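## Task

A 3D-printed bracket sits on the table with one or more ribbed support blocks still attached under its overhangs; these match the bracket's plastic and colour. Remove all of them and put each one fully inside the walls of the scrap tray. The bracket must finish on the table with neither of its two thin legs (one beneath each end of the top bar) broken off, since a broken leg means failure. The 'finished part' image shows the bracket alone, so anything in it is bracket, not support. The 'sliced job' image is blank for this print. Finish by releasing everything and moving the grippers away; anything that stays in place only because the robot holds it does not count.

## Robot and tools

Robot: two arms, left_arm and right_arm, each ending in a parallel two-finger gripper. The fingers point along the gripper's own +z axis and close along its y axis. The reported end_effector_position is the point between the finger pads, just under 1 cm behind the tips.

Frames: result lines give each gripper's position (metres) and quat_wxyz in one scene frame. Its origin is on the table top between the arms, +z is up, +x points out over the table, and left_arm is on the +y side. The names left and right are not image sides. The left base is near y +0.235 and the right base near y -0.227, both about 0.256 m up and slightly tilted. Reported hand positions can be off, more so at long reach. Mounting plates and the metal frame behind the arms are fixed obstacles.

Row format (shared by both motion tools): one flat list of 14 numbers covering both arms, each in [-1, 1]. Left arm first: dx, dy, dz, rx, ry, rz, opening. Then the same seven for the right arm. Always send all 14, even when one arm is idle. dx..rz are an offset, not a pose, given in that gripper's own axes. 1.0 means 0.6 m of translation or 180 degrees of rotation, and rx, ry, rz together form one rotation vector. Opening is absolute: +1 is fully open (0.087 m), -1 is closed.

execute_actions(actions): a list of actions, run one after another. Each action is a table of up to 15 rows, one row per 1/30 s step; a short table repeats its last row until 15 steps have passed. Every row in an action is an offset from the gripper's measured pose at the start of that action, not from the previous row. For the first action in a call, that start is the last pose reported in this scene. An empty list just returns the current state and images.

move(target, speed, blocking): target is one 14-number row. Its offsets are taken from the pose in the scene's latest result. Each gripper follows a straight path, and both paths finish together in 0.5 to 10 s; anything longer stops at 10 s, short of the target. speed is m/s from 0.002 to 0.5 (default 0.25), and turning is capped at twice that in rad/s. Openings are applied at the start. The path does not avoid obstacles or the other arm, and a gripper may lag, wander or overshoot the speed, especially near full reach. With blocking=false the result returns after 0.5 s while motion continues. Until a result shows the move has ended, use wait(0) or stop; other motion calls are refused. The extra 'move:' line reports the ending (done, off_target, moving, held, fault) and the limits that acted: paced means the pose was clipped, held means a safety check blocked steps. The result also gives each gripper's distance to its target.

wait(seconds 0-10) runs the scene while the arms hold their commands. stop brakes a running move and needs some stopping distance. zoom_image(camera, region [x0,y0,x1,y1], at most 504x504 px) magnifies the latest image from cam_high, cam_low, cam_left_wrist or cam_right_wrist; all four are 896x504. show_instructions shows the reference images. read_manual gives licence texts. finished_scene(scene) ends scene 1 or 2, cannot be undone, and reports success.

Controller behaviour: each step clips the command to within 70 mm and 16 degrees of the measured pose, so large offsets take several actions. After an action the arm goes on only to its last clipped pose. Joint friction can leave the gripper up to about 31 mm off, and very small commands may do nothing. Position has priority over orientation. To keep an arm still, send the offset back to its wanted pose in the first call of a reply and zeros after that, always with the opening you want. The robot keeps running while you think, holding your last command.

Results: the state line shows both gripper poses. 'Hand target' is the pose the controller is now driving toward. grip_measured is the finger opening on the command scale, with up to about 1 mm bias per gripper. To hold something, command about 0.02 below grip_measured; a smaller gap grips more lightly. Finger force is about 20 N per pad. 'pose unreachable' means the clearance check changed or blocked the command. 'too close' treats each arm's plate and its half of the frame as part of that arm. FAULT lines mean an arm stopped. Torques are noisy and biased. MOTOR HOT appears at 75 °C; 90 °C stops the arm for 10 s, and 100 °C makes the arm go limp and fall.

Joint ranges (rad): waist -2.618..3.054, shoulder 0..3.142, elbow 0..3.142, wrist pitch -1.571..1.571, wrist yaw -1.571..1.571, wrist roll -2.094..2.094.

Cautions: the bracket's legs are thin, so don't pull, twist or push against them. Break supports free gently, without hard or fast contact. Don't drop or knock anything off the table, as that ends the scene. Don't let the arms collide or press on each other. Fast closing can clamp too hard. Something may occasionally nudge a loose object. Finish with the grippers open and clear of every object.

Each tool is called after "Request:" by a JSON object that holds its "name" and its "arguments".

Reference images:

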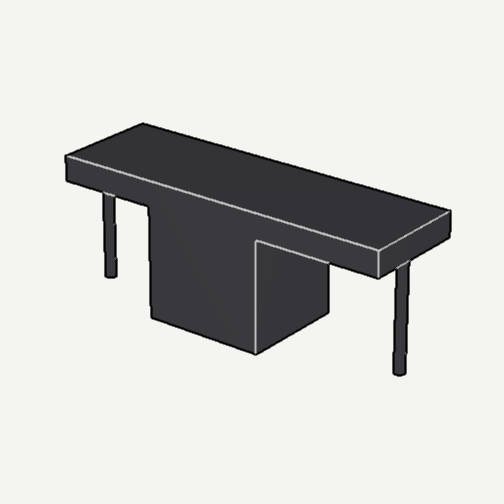

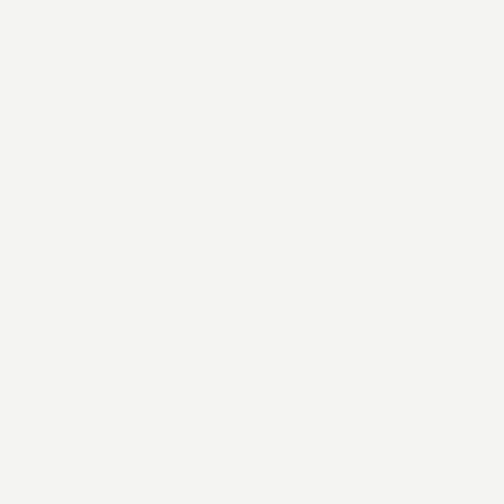

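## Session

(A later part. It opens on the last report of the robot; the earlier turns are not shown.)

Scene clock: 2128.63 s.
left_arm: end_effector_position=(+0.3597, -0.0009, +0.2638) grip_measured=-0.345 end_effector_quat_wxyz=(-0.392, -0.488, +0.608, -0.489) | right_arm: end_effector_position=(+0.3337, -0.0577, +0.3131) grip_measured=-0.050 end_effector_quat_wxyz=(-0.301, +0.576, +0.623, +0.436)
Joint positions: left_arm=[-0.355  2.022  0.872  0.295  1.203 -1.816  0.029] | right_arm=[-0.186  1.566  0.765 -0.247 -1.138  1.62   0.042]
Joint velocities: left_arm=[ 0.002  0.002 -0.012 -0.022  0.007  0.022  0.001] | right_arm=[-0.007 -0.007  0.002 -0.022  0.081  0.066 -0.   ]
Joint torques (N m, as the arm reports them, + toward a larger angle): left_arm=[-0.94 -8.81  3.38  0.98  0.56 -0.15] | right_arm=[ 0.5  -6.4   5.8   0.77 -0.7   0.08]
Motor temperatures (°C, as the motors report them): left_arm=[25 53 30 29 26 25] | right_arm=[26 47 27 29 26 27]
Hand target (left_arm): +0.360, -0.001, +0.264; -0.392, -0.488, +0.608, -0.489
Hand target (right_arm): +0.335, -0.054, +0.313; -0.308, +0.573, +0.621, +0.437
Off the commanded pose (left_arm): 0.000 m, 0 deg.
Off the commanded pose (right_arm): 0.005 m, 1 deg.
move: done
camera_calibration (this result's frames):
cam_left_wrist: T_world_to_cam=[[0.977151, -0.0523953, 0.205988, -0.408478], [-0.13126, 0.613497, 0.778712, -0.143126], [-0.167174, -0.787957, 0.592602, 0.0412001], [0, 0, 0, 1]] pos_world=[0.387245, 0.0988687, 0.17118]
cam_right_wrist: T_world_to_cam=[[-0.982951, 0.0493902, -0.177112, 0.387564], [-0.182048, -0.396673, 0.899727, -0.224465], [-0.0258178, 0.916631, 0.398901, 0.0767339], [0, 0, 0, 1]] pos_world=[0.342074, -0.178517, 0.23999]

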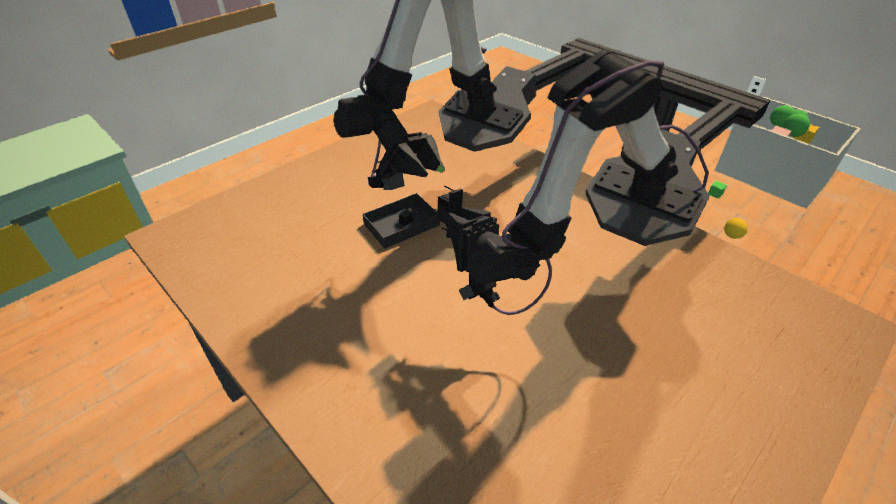

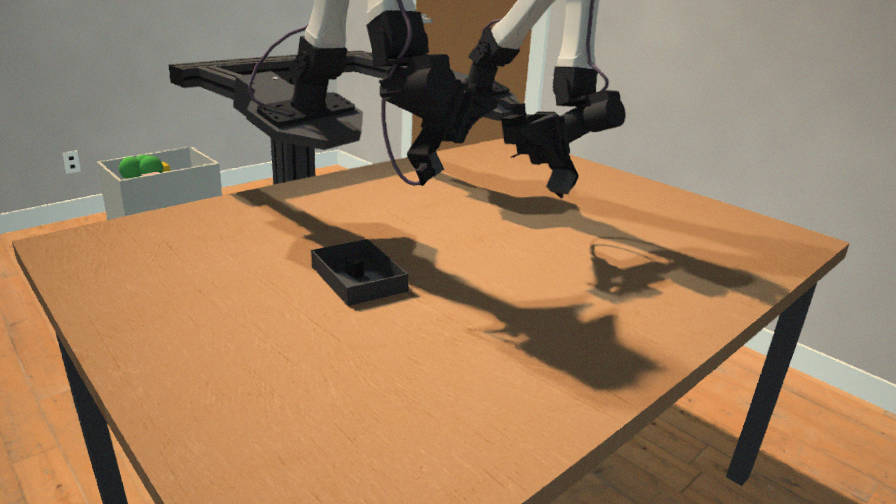

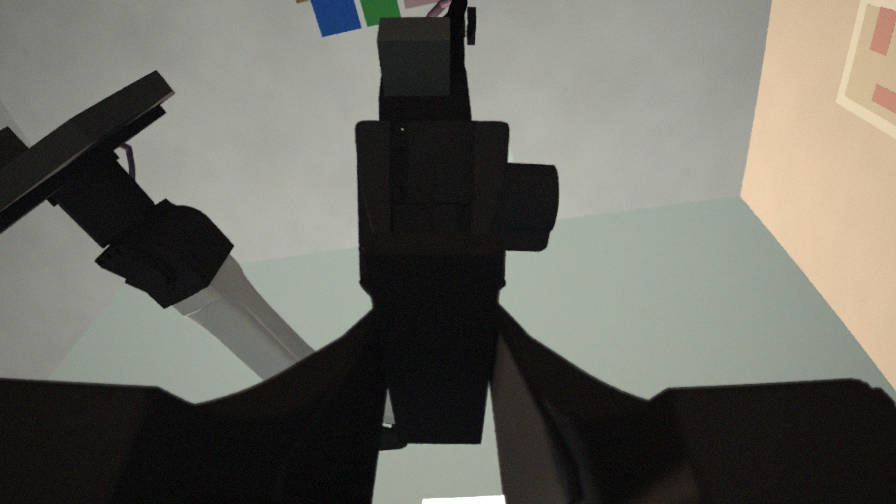

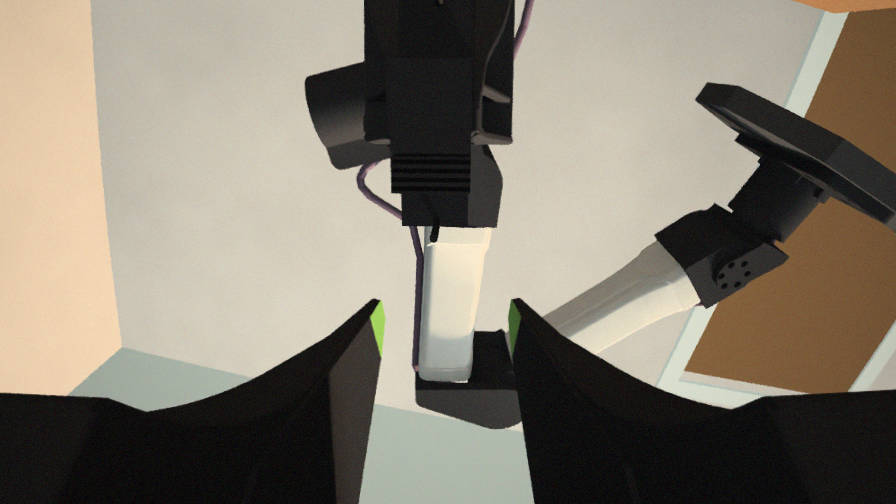

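Request:
{"name": "move", "arguments": {"target": [0,0,0,0,0,0,-0.37,0,0.011,0.07,0,0,0,-0.05], "speed": 0.06}}

Request:
{"name": "zoom_image", "arguments": {"camera": "cam_right_wrist", "region": [340, 160, 560, 400]}}

Scene clock: 2139.57 s.
left_arm: end_effector_position=(+0.3597, -0.0009, +0.2638) grip_measured=-0.345 end_effector_quat_wxyz=(-0.392, -0.488, +0.608, -0.489) | right_arm: end_effector_position=(+0.3546, -0.0228, +0.3080) grip_measured=-0.050 end_effector_quat_wxyz=(-0.289, +0.565, +0.627, +0.451)
Joint positions: left_arm=[-0.355  2.022  0.872  0.295  1.203 -1.816  0.029] | right_arm=[-0.064  1.62   0.765  0.052 -1.07   1.845  0.042]
Joint velocities: left_arm=[-0.002 -0.002  0.007  0.022  0.022 -0.095 -0.   ] | right_arm=[-0.027 -0.002  0.002  0.007  0.037 -0.007  0.   ]
Joint torques (N m, as the arm reports them, + toward a larger angle): left_arm=[-0.94 -8.75  3.48  0.97  0.59 -0.13] | right_arm=[ 0.56 -6.82  2.89  1.1  -0.44  0.12]
Motor temperatures (°C, as the motors report them): left_arm=[25 53 30 29 26 25] | right_arm=[26 47 28 29 26 27]
Hand target (left_arm): +0.360, -0.001, +0.264; -0.392, -0.488, +0.608, -0.489
Hand target (right_arm): +0.346, -0.021, +0.297; -0.301, +0.576, +0.622, +0.436
Off the commanded pose (left_arm): 0.000 m, 0 deg.
Off the commanded pose (right_arm): 0.015 m, 3 deg.
move: off_target (right_arm)
camera_calibration (this result's frames):
cam_left_wrist: T_world_to_cam=[[0.977151, -0.0523953, 0.205988, -0.408478], [-0.13126, 0.613497, 0.778712, -0.143126], [-0.167174, -0.787957, 0.592602, 0.0412001], [0, 0, 0, 1]] pos_world=[0.387245, 0.0988687, 0.17118]
cam_right_wrist: T_world_to_cam=[[-0.974237, 0.0515904, -0.219546, 0.41555], [-0.221432, -0.403465, 0.887797, -0.184748], [-0.0427771, 0.913539, 0.404495, 0.0515674], [0, 0, 0, 1]] pos_world=[0.366141, -0.143087, 0.234392]

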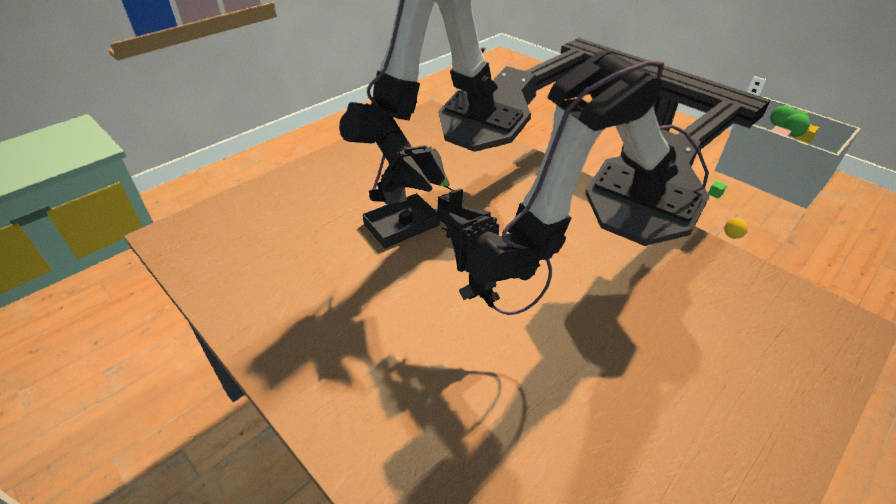

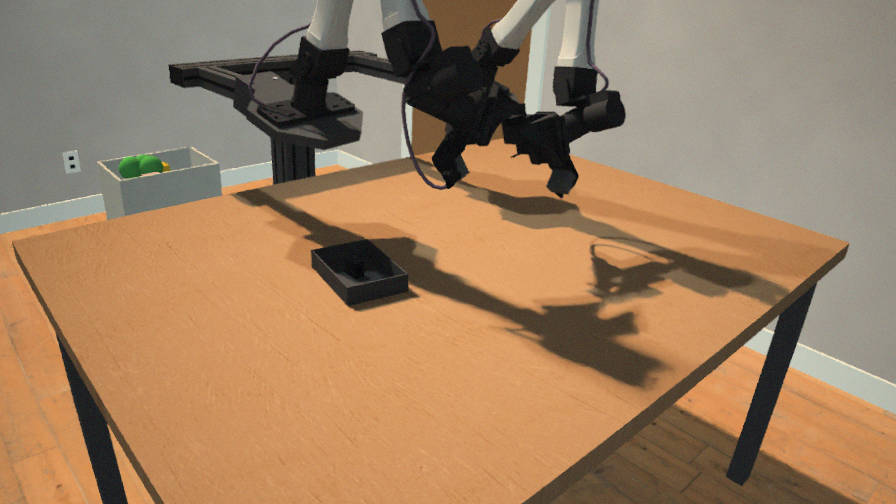

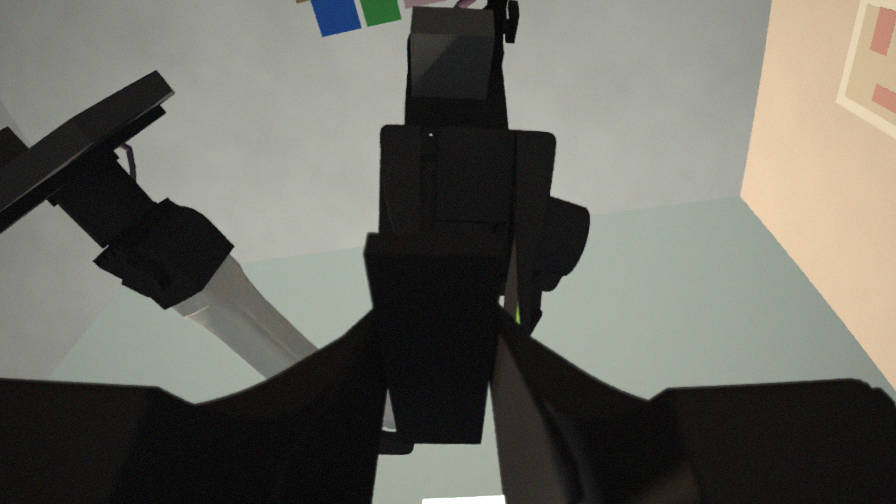

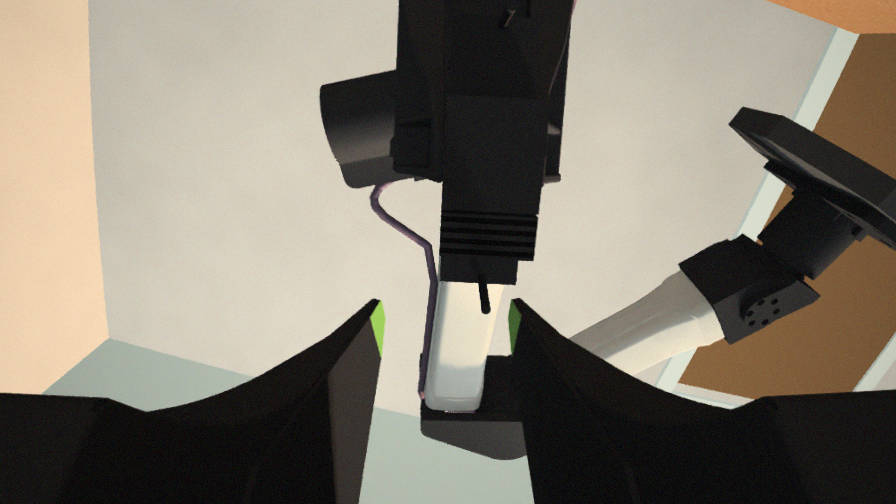

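Region (340, 160, 560, 400) of cam_right_wrist's 896x504 image, scaled by 2.100, with more detail than that image has; it fills the left 462 columns of this view, and the rest is white.

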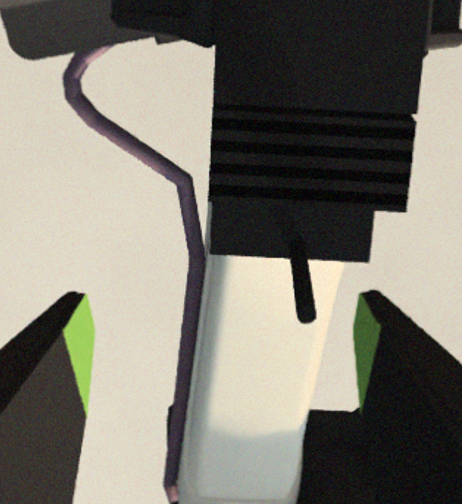

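Request:
{"name": "move", "arguments": {"target": [0,0,0,0,0,0,-0.37,-0.0249,-0.04,0.0048,0.0071,-0.0031,0.0121,-0.05], "speed": 0.04}}

Request:
{"name": "zoom_image", "arguments": {"camera": "cam_right_wrist", "region": [340, 160, 560, 400]}}

Scene clock: 2155.90 s.
left_arm: end_effector_position=(+0.3597, -0.0009, +0.2638) grip_measured=-0.345 end_effector_quat_wxyz=(-0.392, -0.488, +0.608, -0.489) | right_arm: end_effector_position=(+0.3429, -0.0238, +0.2992) grip_measured=-0.050 end_effector_quat_wxyz=(-0.294, +0.569, +0.626, +0.445)
Joint positions: left_arm=[-0.355  2.022  0.872  0.295  1.203 -1.816  0.029] | right_arm=[-0.064  1.62   0.718  0.079 -1.069  1.84   0.042]
Joint velocities: left_arm=[-0.012 -0.007  0.017 -0.066 -0.022  0.051 -0.   ] | right_arm=[-0.007 -0.002 -0.002  0.007  0.095  0.022  0.   ]
Joint torques (N m, as the arm reports them, + toward a larger angle): left_arm=[-0.8  -8.88  3.52  0.98  0.58 -0.16] | right_arm=[-0.81 -6.14  2.66  1.14 -0.55 -0.07]
Motor temperatures (°C, as the motors report them): left_arm=[25 53 30 29 26 25] | right_arm=[26 46 28 30 26 27]
Hand target (left_arm): +0.360, -0.001, +0.264; -0.392, -0.488, +0.608, -0.489
Hand target (right_arm): +0.335, -0.026, +0.288; -0.301, +0.576, +0.623, +0.435
Off the commanded pose (left_arm): 0.000 m, 0 deg.
Off the commanded pose (right_arm): 0.014 m, 2 deg.
move: off_target (right_arm)
camera_calibration (this result's frames):
cam_left_wrist: T_world_to_cam=[[0.977151, -0.0523953, 0.205988, -0.408478], [-0.13126, 0.613497, 0.778712, -0.143126], [-0.167174, -0.787957, 0.592602, 0.0412001], [0, 0, 0, 1]] pos_world=[0.387245, 0.0988687, 0.17118]
cam_right_wrist: T_world_to_cam=[[-0.977645, 0.0492128, -0.204421, 0.398869], [-0.206788, -0.40105, 0.892411, -0.186365], [-0.0380651, 0.914733, 0.402261, 0.0546216], [0, 0, 0, 1]] pos_world=[0.353493, -0.144335, 0.22588]

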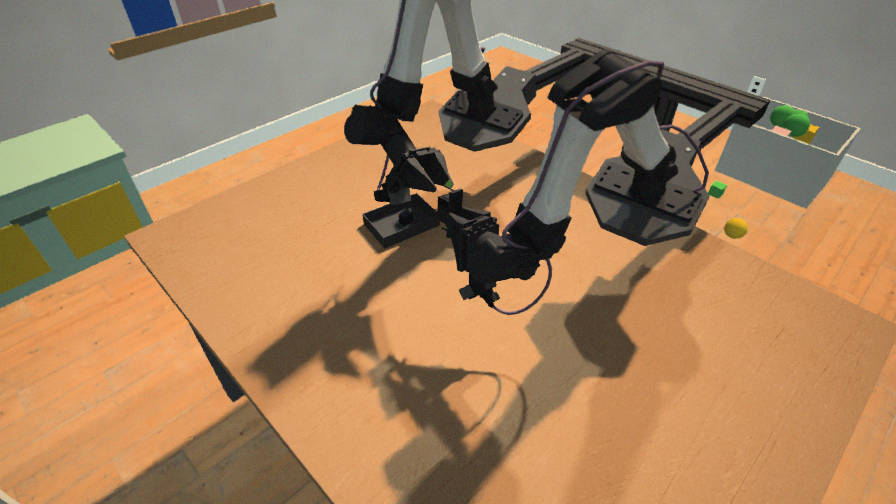

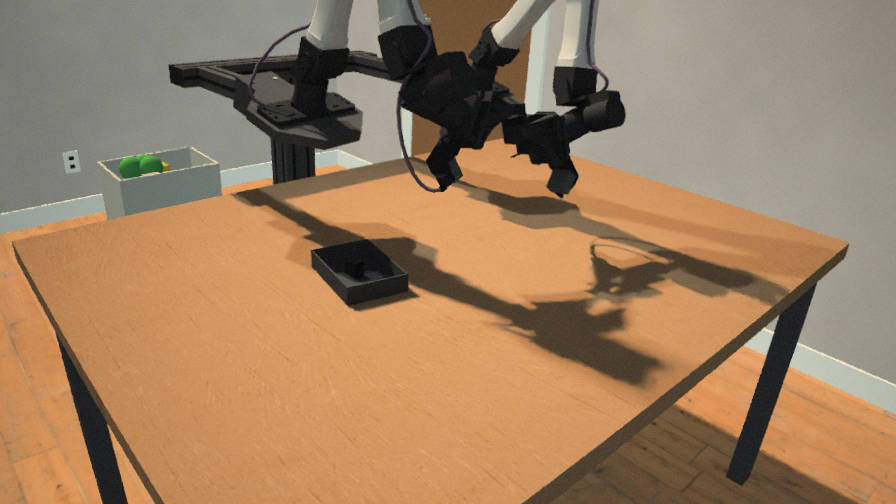

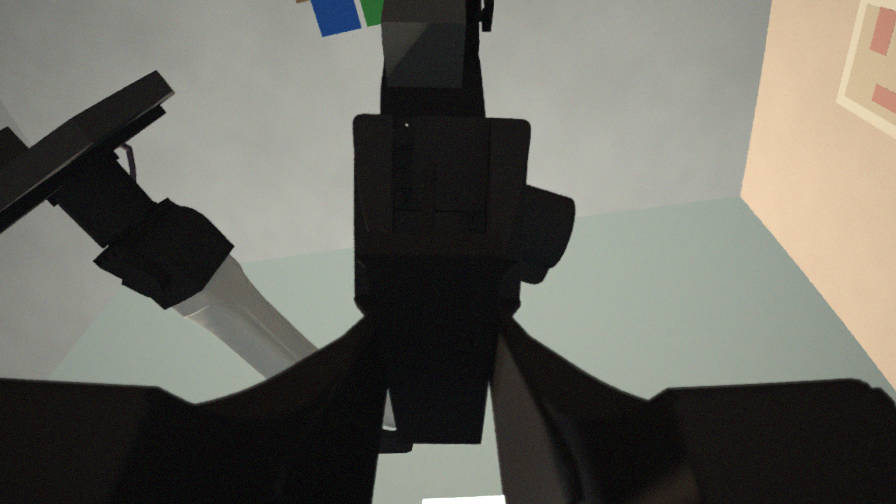

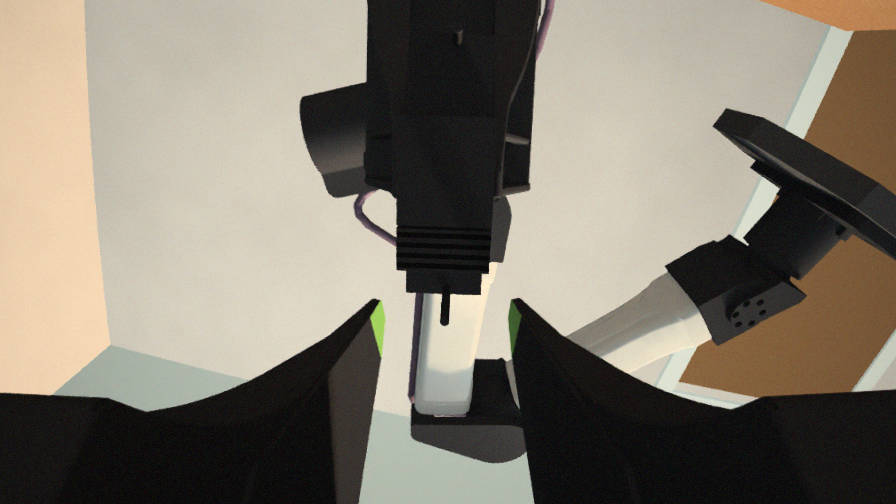

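Region (340, 160, 560, 400) of cam_right_wrist's 896x504 image, scaled by 2.100, with more detail than that image has; it fills the left 462 columns of this view, and the rest is white.

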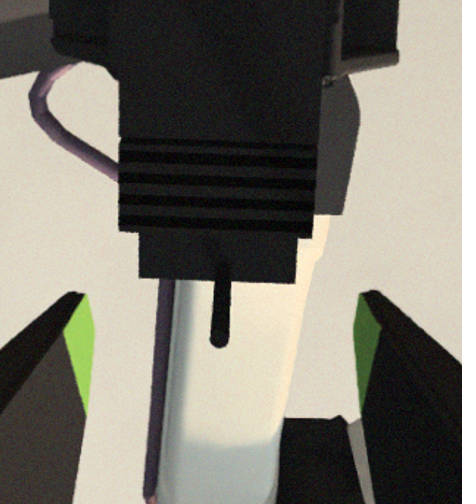

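Request:
{"name": "execute_actions", "arguments": {"actions": [[[0,0,0,0,0,0,-0.37,-0.015,-0.017,0.005,0.0044,-0.0023,0.0077,-0.05],[0,0,0,0,0,0,-0.37,-0.015,-0.017,0.008,0.0044,-0.0023,0.0077,-0.05],[0,0,0,0,0,0,-0.37,-0.015,-0.017,0.011,0.0044,-0.0023,0.0077,-0.05],[0,0,0,0,0,0,-0.37,-0.0155,-0.017,0.014,0.0044,-0.0023,0.0077,-0.05],[0,0,0,0,0,0,-0.37,-0.016,-0.017,0.017,0.0044,-0.0023,0.0077,-0.05],[0,0,0,0,0,0,-0.37,-0.016,-0.017,0.02,0.0044,-0.0023,0.0077,-0.05],[0,0,0,0,0,0,-0.37,-0.0165,-0.017,0.023,0.0044,-0.0023,0.0077,-0.05],[0,0,0,0,0,0,-0.37,-0.017,-0.017,0.026,0.0044,-0.0023,0.0077,-0.05],[0,0,0,0,0,0,-0.37,-0.017,-0.017,0.028,0.0044,-0.0023,0.0077,-0.05],[0,0,0,0,0,0,-0.37,-0.017,-0.017,0.03,0.0044,-0.0023,0.0077,-0.05]]]}}

Request:
{"name": "wait", "arguments": {"seconds": 0.5}}

Request:
{"name": "zoom_image", "arguments": {"camera": "cam_right_wrist", "region": [340, 200, 560, 440]}}

Scene clock: 2168.93 s.
left_arm: end_effector_position=(+0.3597, -0.0009, +0.2638) grip_measured=-0.345 end_effector_quat_wxyz=(-0.392, -0.488, +0.608, -0.489) | right_arm: end_effector_position=(+0.3461, -0.0137, +0.2916) grip_measured=-0.050 end_effector_quat_wxyz=(-0.292, +0.564, +0.629, +0.448)
Joint positions: left_arm=[-0.355  2.022  0.872  0.295  1.203 -1.816  0.029] | right_arm=[-0.031  1.662  0.718  0.167 -1.05   1.88   0.042]
Joint velocities: left_arm=[-0.012  0.002 -0.007 -0.007 -0.007 -0.037 -0.001] | right_arm=[-0.002 -0.007 -0.017  0.11  -0.037 -0.022 -0.001]
Joint torques (N m, as the arm reports them, + toward a larger angle): left_arm=[-0.89 -8.86  3.47  1.01  0.58 -0.13] | right_arm=[ 0.67 -6.65  2.19  1.13 -0.44  0.09]
Motor temperatures (°C, as the motors report them): left_arm=[25 53 30 29 26 25] | right_arm=[26 46 28 30 26 27]
Hand target (left_arm): +0.360, -0.001, +0.264; -0.392, -0.488, +0.608, -0.489
Hand target (right_arm): +0.337, -0.012, +0.281; -0.301, +0.576, +0.624, +0.435
Off the commanded pose (left_arm): 0.000 m, 0 deg.
Off the commanded pose (right_arm): 0.014 m, 2 deg.
camera_calibration (this result's frames):
cam_left_wrist: T_world_to_cam=[[0.977151, -0.0523953, 0.205988, -0.408478], [-0.13126, 0.613497, 0.778712, -0.143126], [-0.167174, -0.787957, 0.592602, 0.0412001], [0, 0, 0, 1]] pos_world=[0.387245, 0.0988687, 0.17118]
cam_right_wrist: T_world_to_cam=[[-0.975579, 0.0444643, -0.215103, 0.402266], [-0.214465, -0.404356, 0.889101, -0.171279], [-0.047445, 0.91352, 0.404017, 0.0512567], [0, 0, 0, 1]] pos_world=[0.358141, -0.133968, 0.218104]

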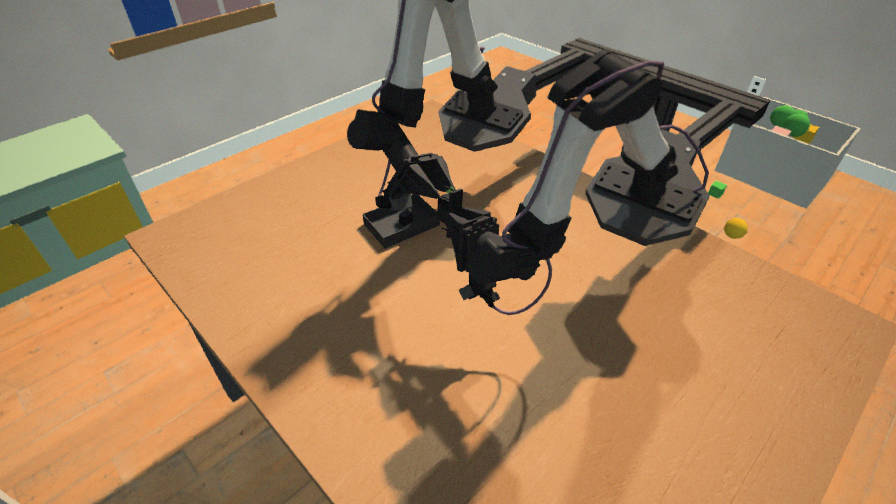

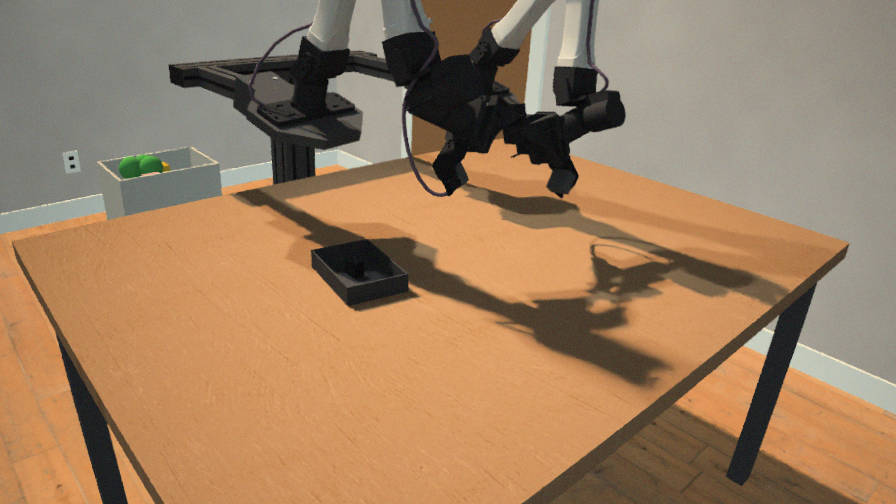

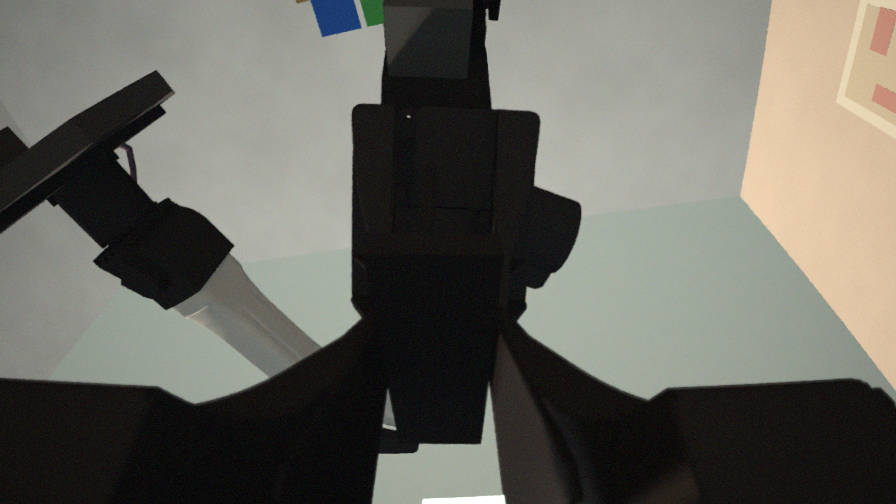

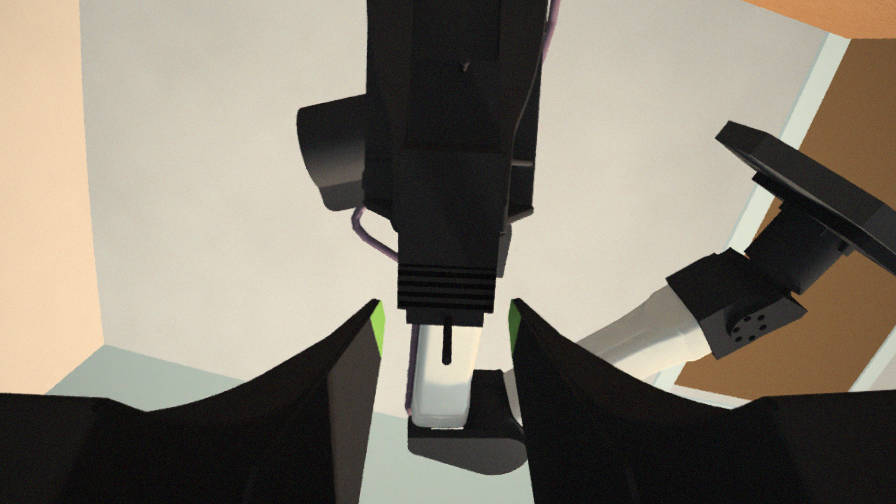

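Scene clock: 2169.43 s.
left_arm: end_effector_position=(+0.3597, -0.0009, +0.2638) grip_measured=-0.345 end_effector_quat_wxyz=(-0.392, -0.488, +0.608, -0.489) | right_arm: end_effector_position=(+0.3484, -0.0137, +0.2923) grip_measured=-0.050 end_effector_quat_wxyz=(-0.288, +0.564, +0.628, +0.451)
Joint positions: left_arm=[-0.355  2.022  0.872  0.295  1.203 -1.816  0.029] | right_arm=[-0.031  1.662  0.718  0.182 -1.046  1.889  0.042]
Joint velocities: left_arm=[ 0.007  0.002 -0.007  0.022 -0.037 -0.007 -0.   ] | right_arm=[-0.002 -0.012  0.007 -0.022  0.066  0.066  0.001]
Joint torques (N m, as the arm reports them, + toward a larger angle): left_arm=[-0.83 -8.77  3.46  0.97  0.57 -0.15] | right_arm=[ 0.63 -6.75  2.19  1.19 -0.44  0.11]
Motor temperatures (°C, as the motors report them): left_arm=[25 53 30 29 26 25] | right_arm=[26 46 28 30 26 27]
Hand target (left_arm): +0.360, -0.001, +0.264; -0.392, -0.488, +0.608, -0.489
Hand target (right_arm): +0.337, -0.012, +0.281; -0.301, +0.576, +0.624, +0.435
Off the commanded pose (left_arm): 0.000 m, 0 deg.
Off the commanded pose (right_arm): 0.016 m, 3 deg.
wait: 0.50 s; at rest by 0.20 s
camera_calibration (this result's frames):
cam_left_wrist: T_world_to_cam=[[0.977151, -0.0523953, 0.205988, -0.408478], [-0.13126, 0.613497, 0.778712, -0.143126], [-0.167174, -0.787957, 0.592602, 0.0412001], [0, 0, 0, 1]] pos_world=[0.387245, 0.0988687, 0.17118]
cam_right_wrist: T_world_to_cam=[[-0.973555, 0.0498569, -0.222946, 0.406277], [-0.223861, -0.402874, 0.887457, -0.16759], [-0.0455732, 0.913897, 0.403381, 0.0506379], [0, 0, 0, 1]] pos_world=[0.360323, -0.134051, 0.218881]

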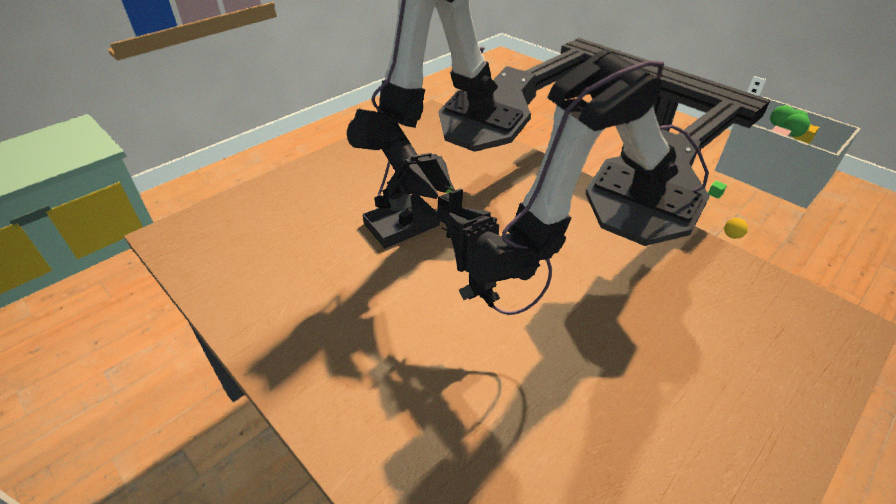

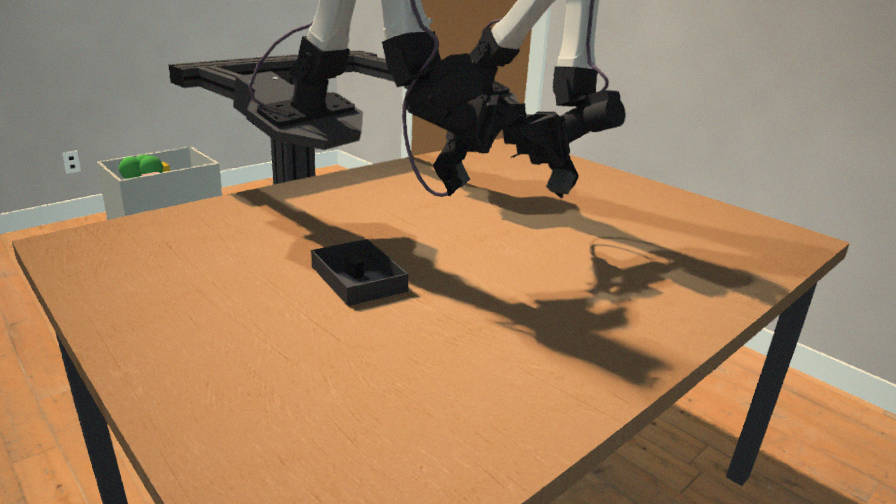

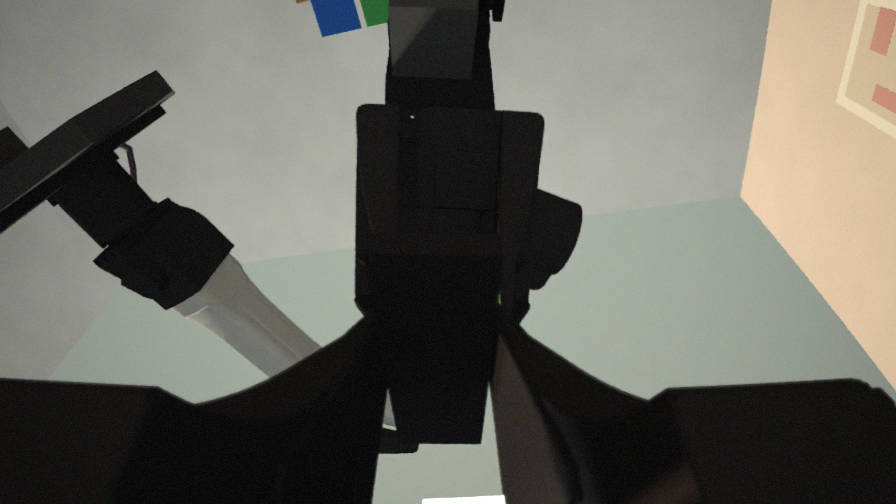

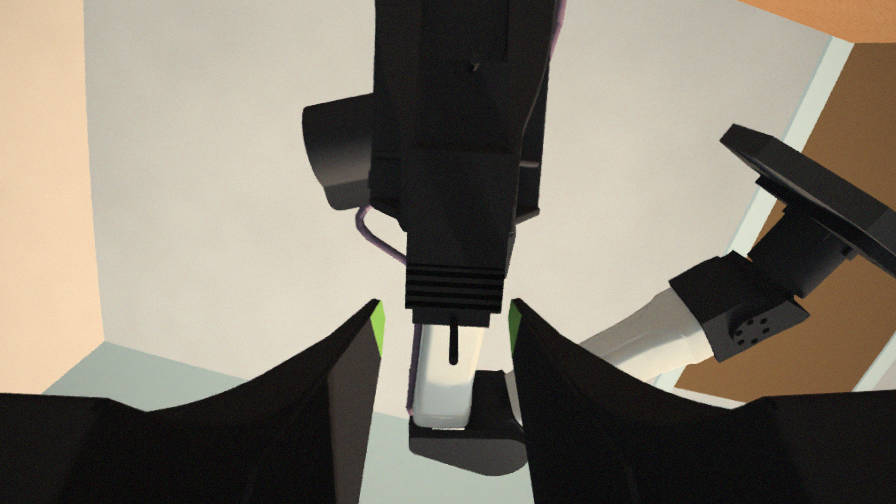

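Region (340, 200, 560, 440) of cam_right_wrist's 896x504 image, scaled by 2.100, with more detail than that image has; it fills the left 462 columns of this view, and the rest is white.

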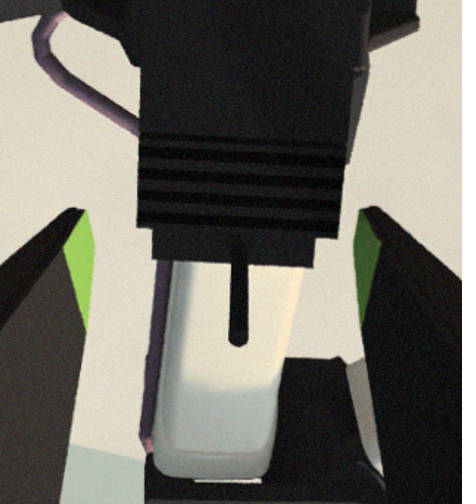

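Request:
{"name": "execute_actions", "arguments": {"actions": []}}

Scene clock: 2182.80 s.
left_arm: end_effector_position=(+0.3597, -0.0009, +0.2638) grip_measured=-0.345 end_effector_quat_wxyz=(-0.392, -0.488, +0.608, -0.489) | right_arm: end_effector_position=(+0.3484, -0.0137, +0.2923) grip_measured=-0.050 end_effector_quat_wxyz=(-0.288, +0.564, +0.628, +0.451)
Joint positions: left_arm=[-0.355  2.022  0.872  0.295  1.203 -1.816  0.029] | right_arm=[-0.031  1.662  0.718  0.183 -1.046  1.889  0.042]
Joint velocities: left_arm=[-0.017 -0.012 -0.007 -0.007 -0.081  0.007  0.   ] | right_arm=[-0.002 -0.012 -0.002  0.007  0.022  0.022 -0.   ]
Joint torques (N m, as the arm reports them, + toward a larger angle): left_arm=[-0.83 -8.91  3.49  0.99  0.57 -0.14] | right_arm=[ 0.59 -6.78  2.14  1.2  -0.46  0.1 ]
Motor temperatures (°C, as the motors report them): left_arm=[25 53 30 29 26 25] | right_arm=[26 45 27 30 26 27]
Hand target (left_arm): +0.360, -0.001, +0.264; -0.392, -0.488, +0.608, -0.489
Hand target (right_arm): +0.337, -0.012, +0.281; -0.301, +0.576, +0.624, +0.435
Off the commanded pose (left_arm): 0.000 m, 0 deg.
Off the commanded pose (right_arm): 0.016 m, 3 deg.
camera_calibration (this result's frames):
cam_left_wrist: T_world_to_cam=[[0.977151, -0.0523953, 0.205988, -0.408478], [-0.13126, 0.613497, 0.778712, -0.143126], [-0.167174, -0.787957, 0.592602, 0.0412001], [0, 0, 0, 1]] pos_world=[0.387245, 0.0988687, 0.17118]
cam_right_wrist: T_world_to_cam=[[-0.973538, 0.0500408, -0.222978, 0.406343], [-0.223962, -0.402926, 0.887407, -0.167557], [-0.0454372, 0.913863, 0.403471, 0.0505494], [0, 0, 0, 1]] pos_world=[0.360361, -0.134042, 0.218902]

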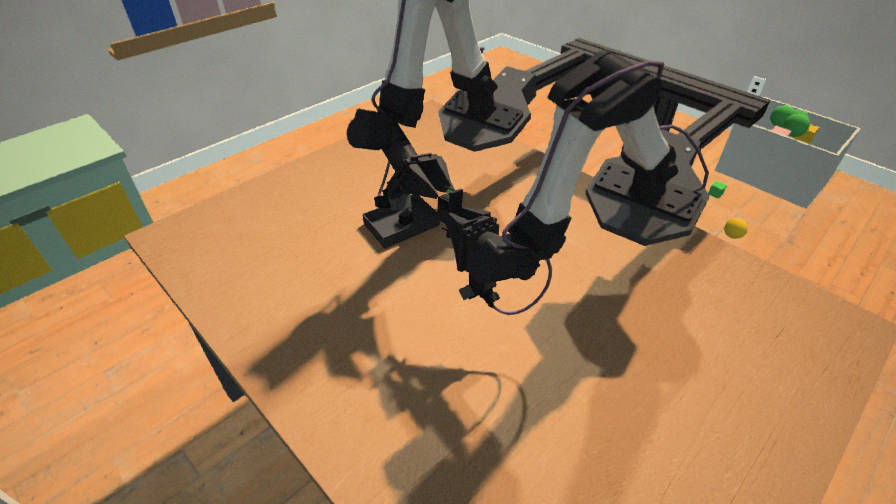

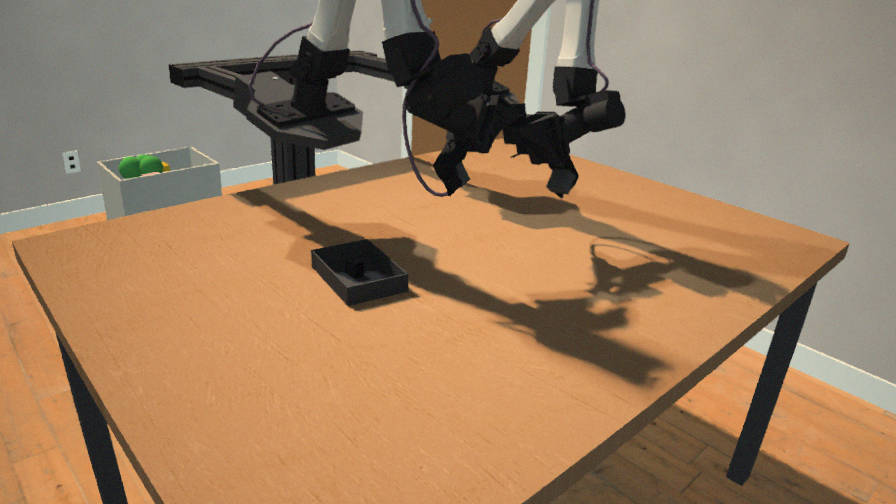

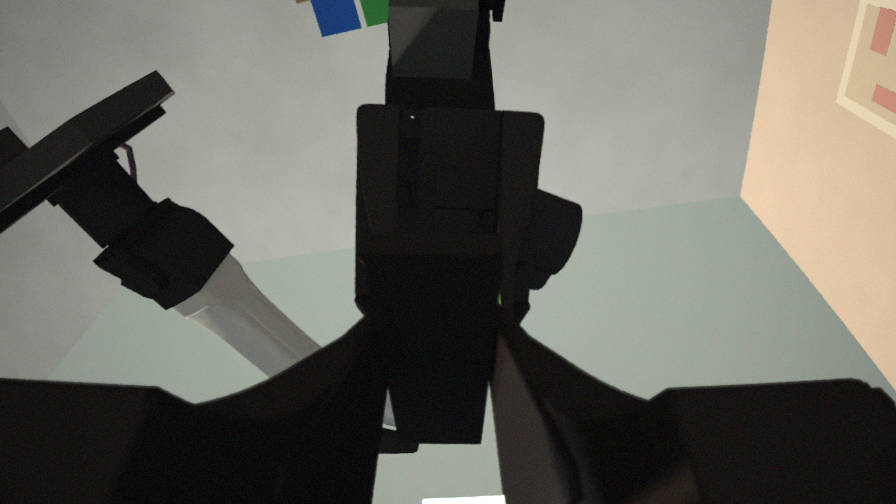

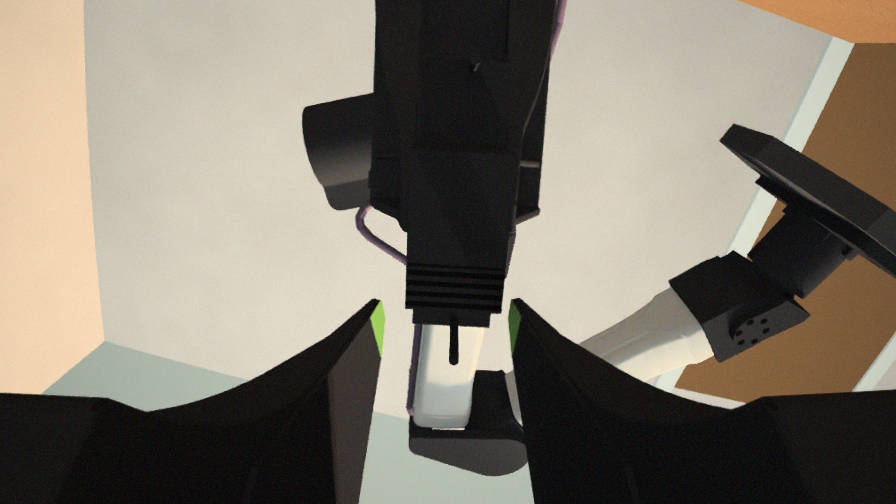

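Request:
{"name": "execute_actions", "arguments": {"actions": [[[0,0,0,0,0,0,-0.37,-0.001,-0.001,0.004,0.001,0,0.001,-0.05],[0,0,0,0,0,0,-0.37,-0.002,-0.002,0.008,0.001,0,0.002,-0.05],[0,0,0,0,0,0,-0.37,-0.003,-0.003,0.012,0.002,-0.001,0.003,-0.05],[0,0,0,0,0,0,-0.37,-0.004,-0.004,0.015,0.002,-0.001,0.004,-0.05],[0,0,0,0,0,0,-0.37,-0.0045,-0.0045,0.018,0.003,-0.001,0.005,-0.05],[0,0,0,0,0,0,-0.37,-0.005,-0.005,0.02,0.003,-0.001,0.005,-0.05],[0,0,0,0,0,0,-0.37,-0.0055,-0.0055,0.022,0.003,-0.001,0.005,-0.05]]]}}

Scene clock: 2217.43 s.
left_arm: end_effector_position=(+0.3597, -0.0009, +0.2638) grip_measured=-0.345 end_effector_quat_wxyz=(-0.392, -0.488, +0.608, -0.489) | right_arm: end_effector_position=(+0.3494, -0.0060, +0.2889) grip_measured=-0.050 end_effector_quat_wxyz=(-0.290, +0.563, +0.628, +0.452)
Joint positions: left_arm=[-0.355  2.022  0.872  0.295  1.203 -1.816  0.029] | right_arm=[-0.006  1.683  0.718  0.231 -1.031  1.921  0.042]
Joint velocities: left_arm=[ 0.007 -0.007 -0.002 -0.007 -0.037  0.007 -0.   ] | right_arm=[ 0.002 -0.002  0.007  0.007 -0.051 -0.037 -0.001]
Joint torques (N m, as the arm reports them, + toward a larger angle): left_arm=[-0.8  -8.85  3.46  0.99  0.57 -0.15] | right_arm=[ 0.66 -6.91  4.42  1.24 -0.42  0.12]
Motor temperatures (°C, as the motors report them): left_arm=[25 53 30 29 26 25] | right_arm=[26 45 27 31 26 27]
Hand target (left_arm): +0.360, -0.001, +0.264; -0.392, -0.488, +0.608, -0.489
Hand target (right_arm): +0.348, -0.003, +0.283; -0.293, +0.569, +0.626, +0.445
Off the commanded pose (left_arm): 0.000 m, 0 deg.
Off the commanded pose (right_arm): 0.007 m, 1 deg.
camera_calibration (this result's frames):
cam_left_wrist: T_world_to_cam=[[0.977151, -0.0523953, 0.205988, -0.408478], [-0.13126, 0.613497, 0.778712, -0.143126], [-0.167174, -0.787957, 0.592602, 0.0412001], [0, 0, 0, 1]] pos_world=[0.387245, 0.0988687, 0.17118]
cam_right_wrist: T_world_to_cam=[[-0.97385, 0.0483116, -0.221997, 0.405972], [-0.222217, -0.405929, 0.886477, -0.161535], [-0.0472877, 0.912627, 0.406049, 0.0448645], [0, 0, 0, 1]] pos_world=[0.361581, -0.126129, 0.215104]

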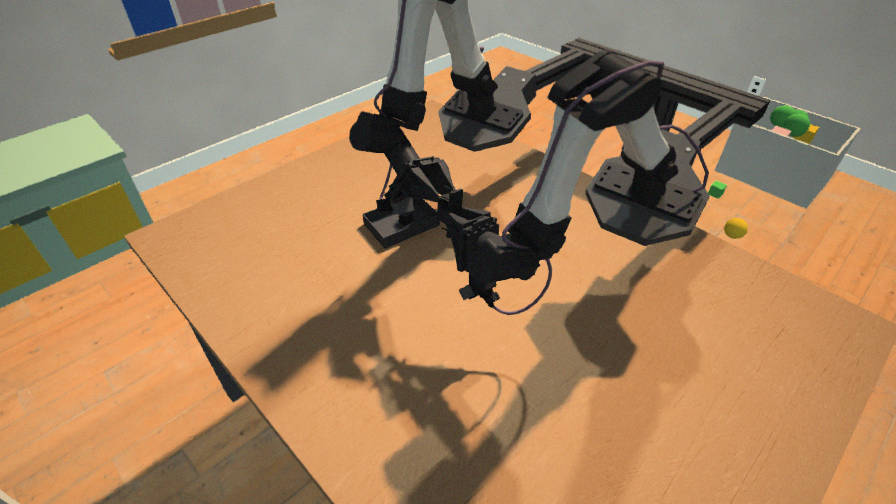

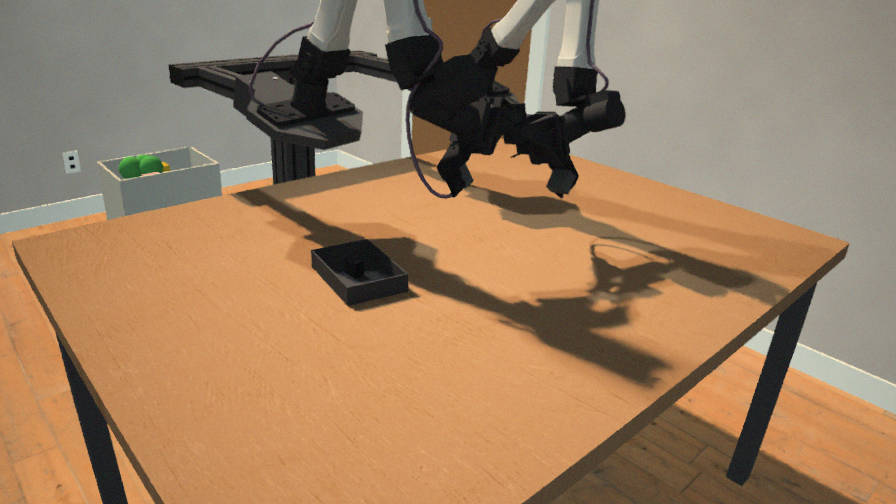

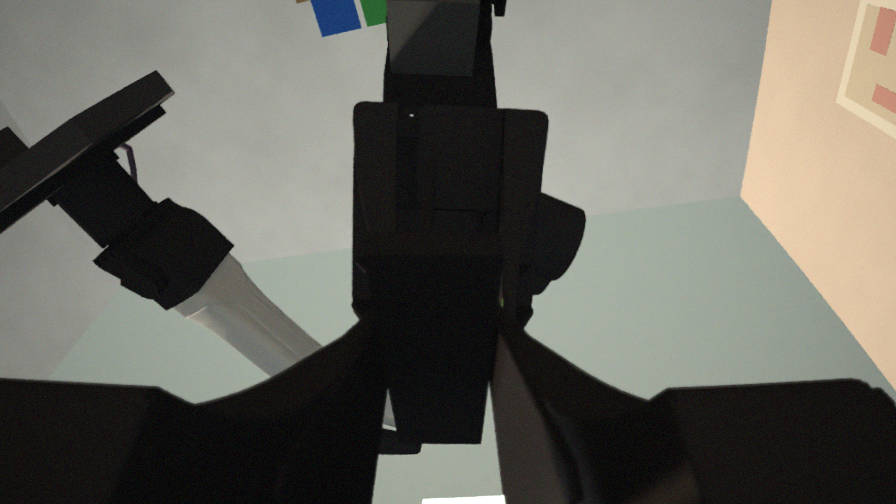

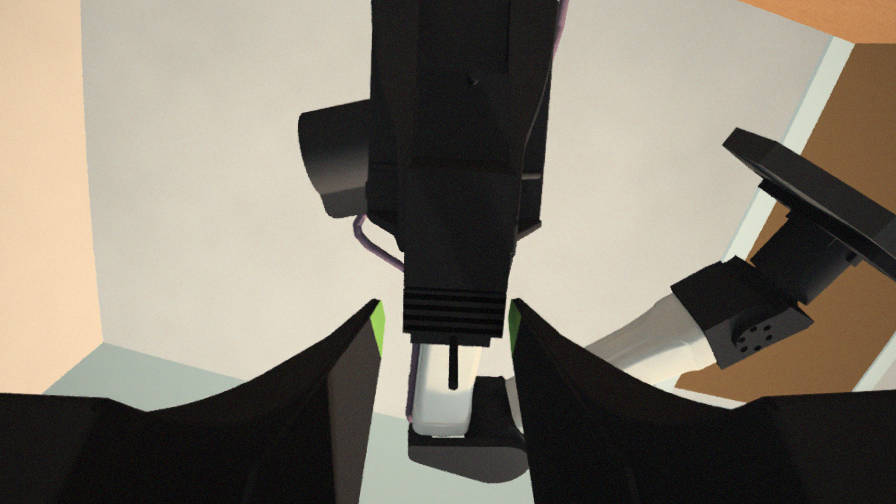

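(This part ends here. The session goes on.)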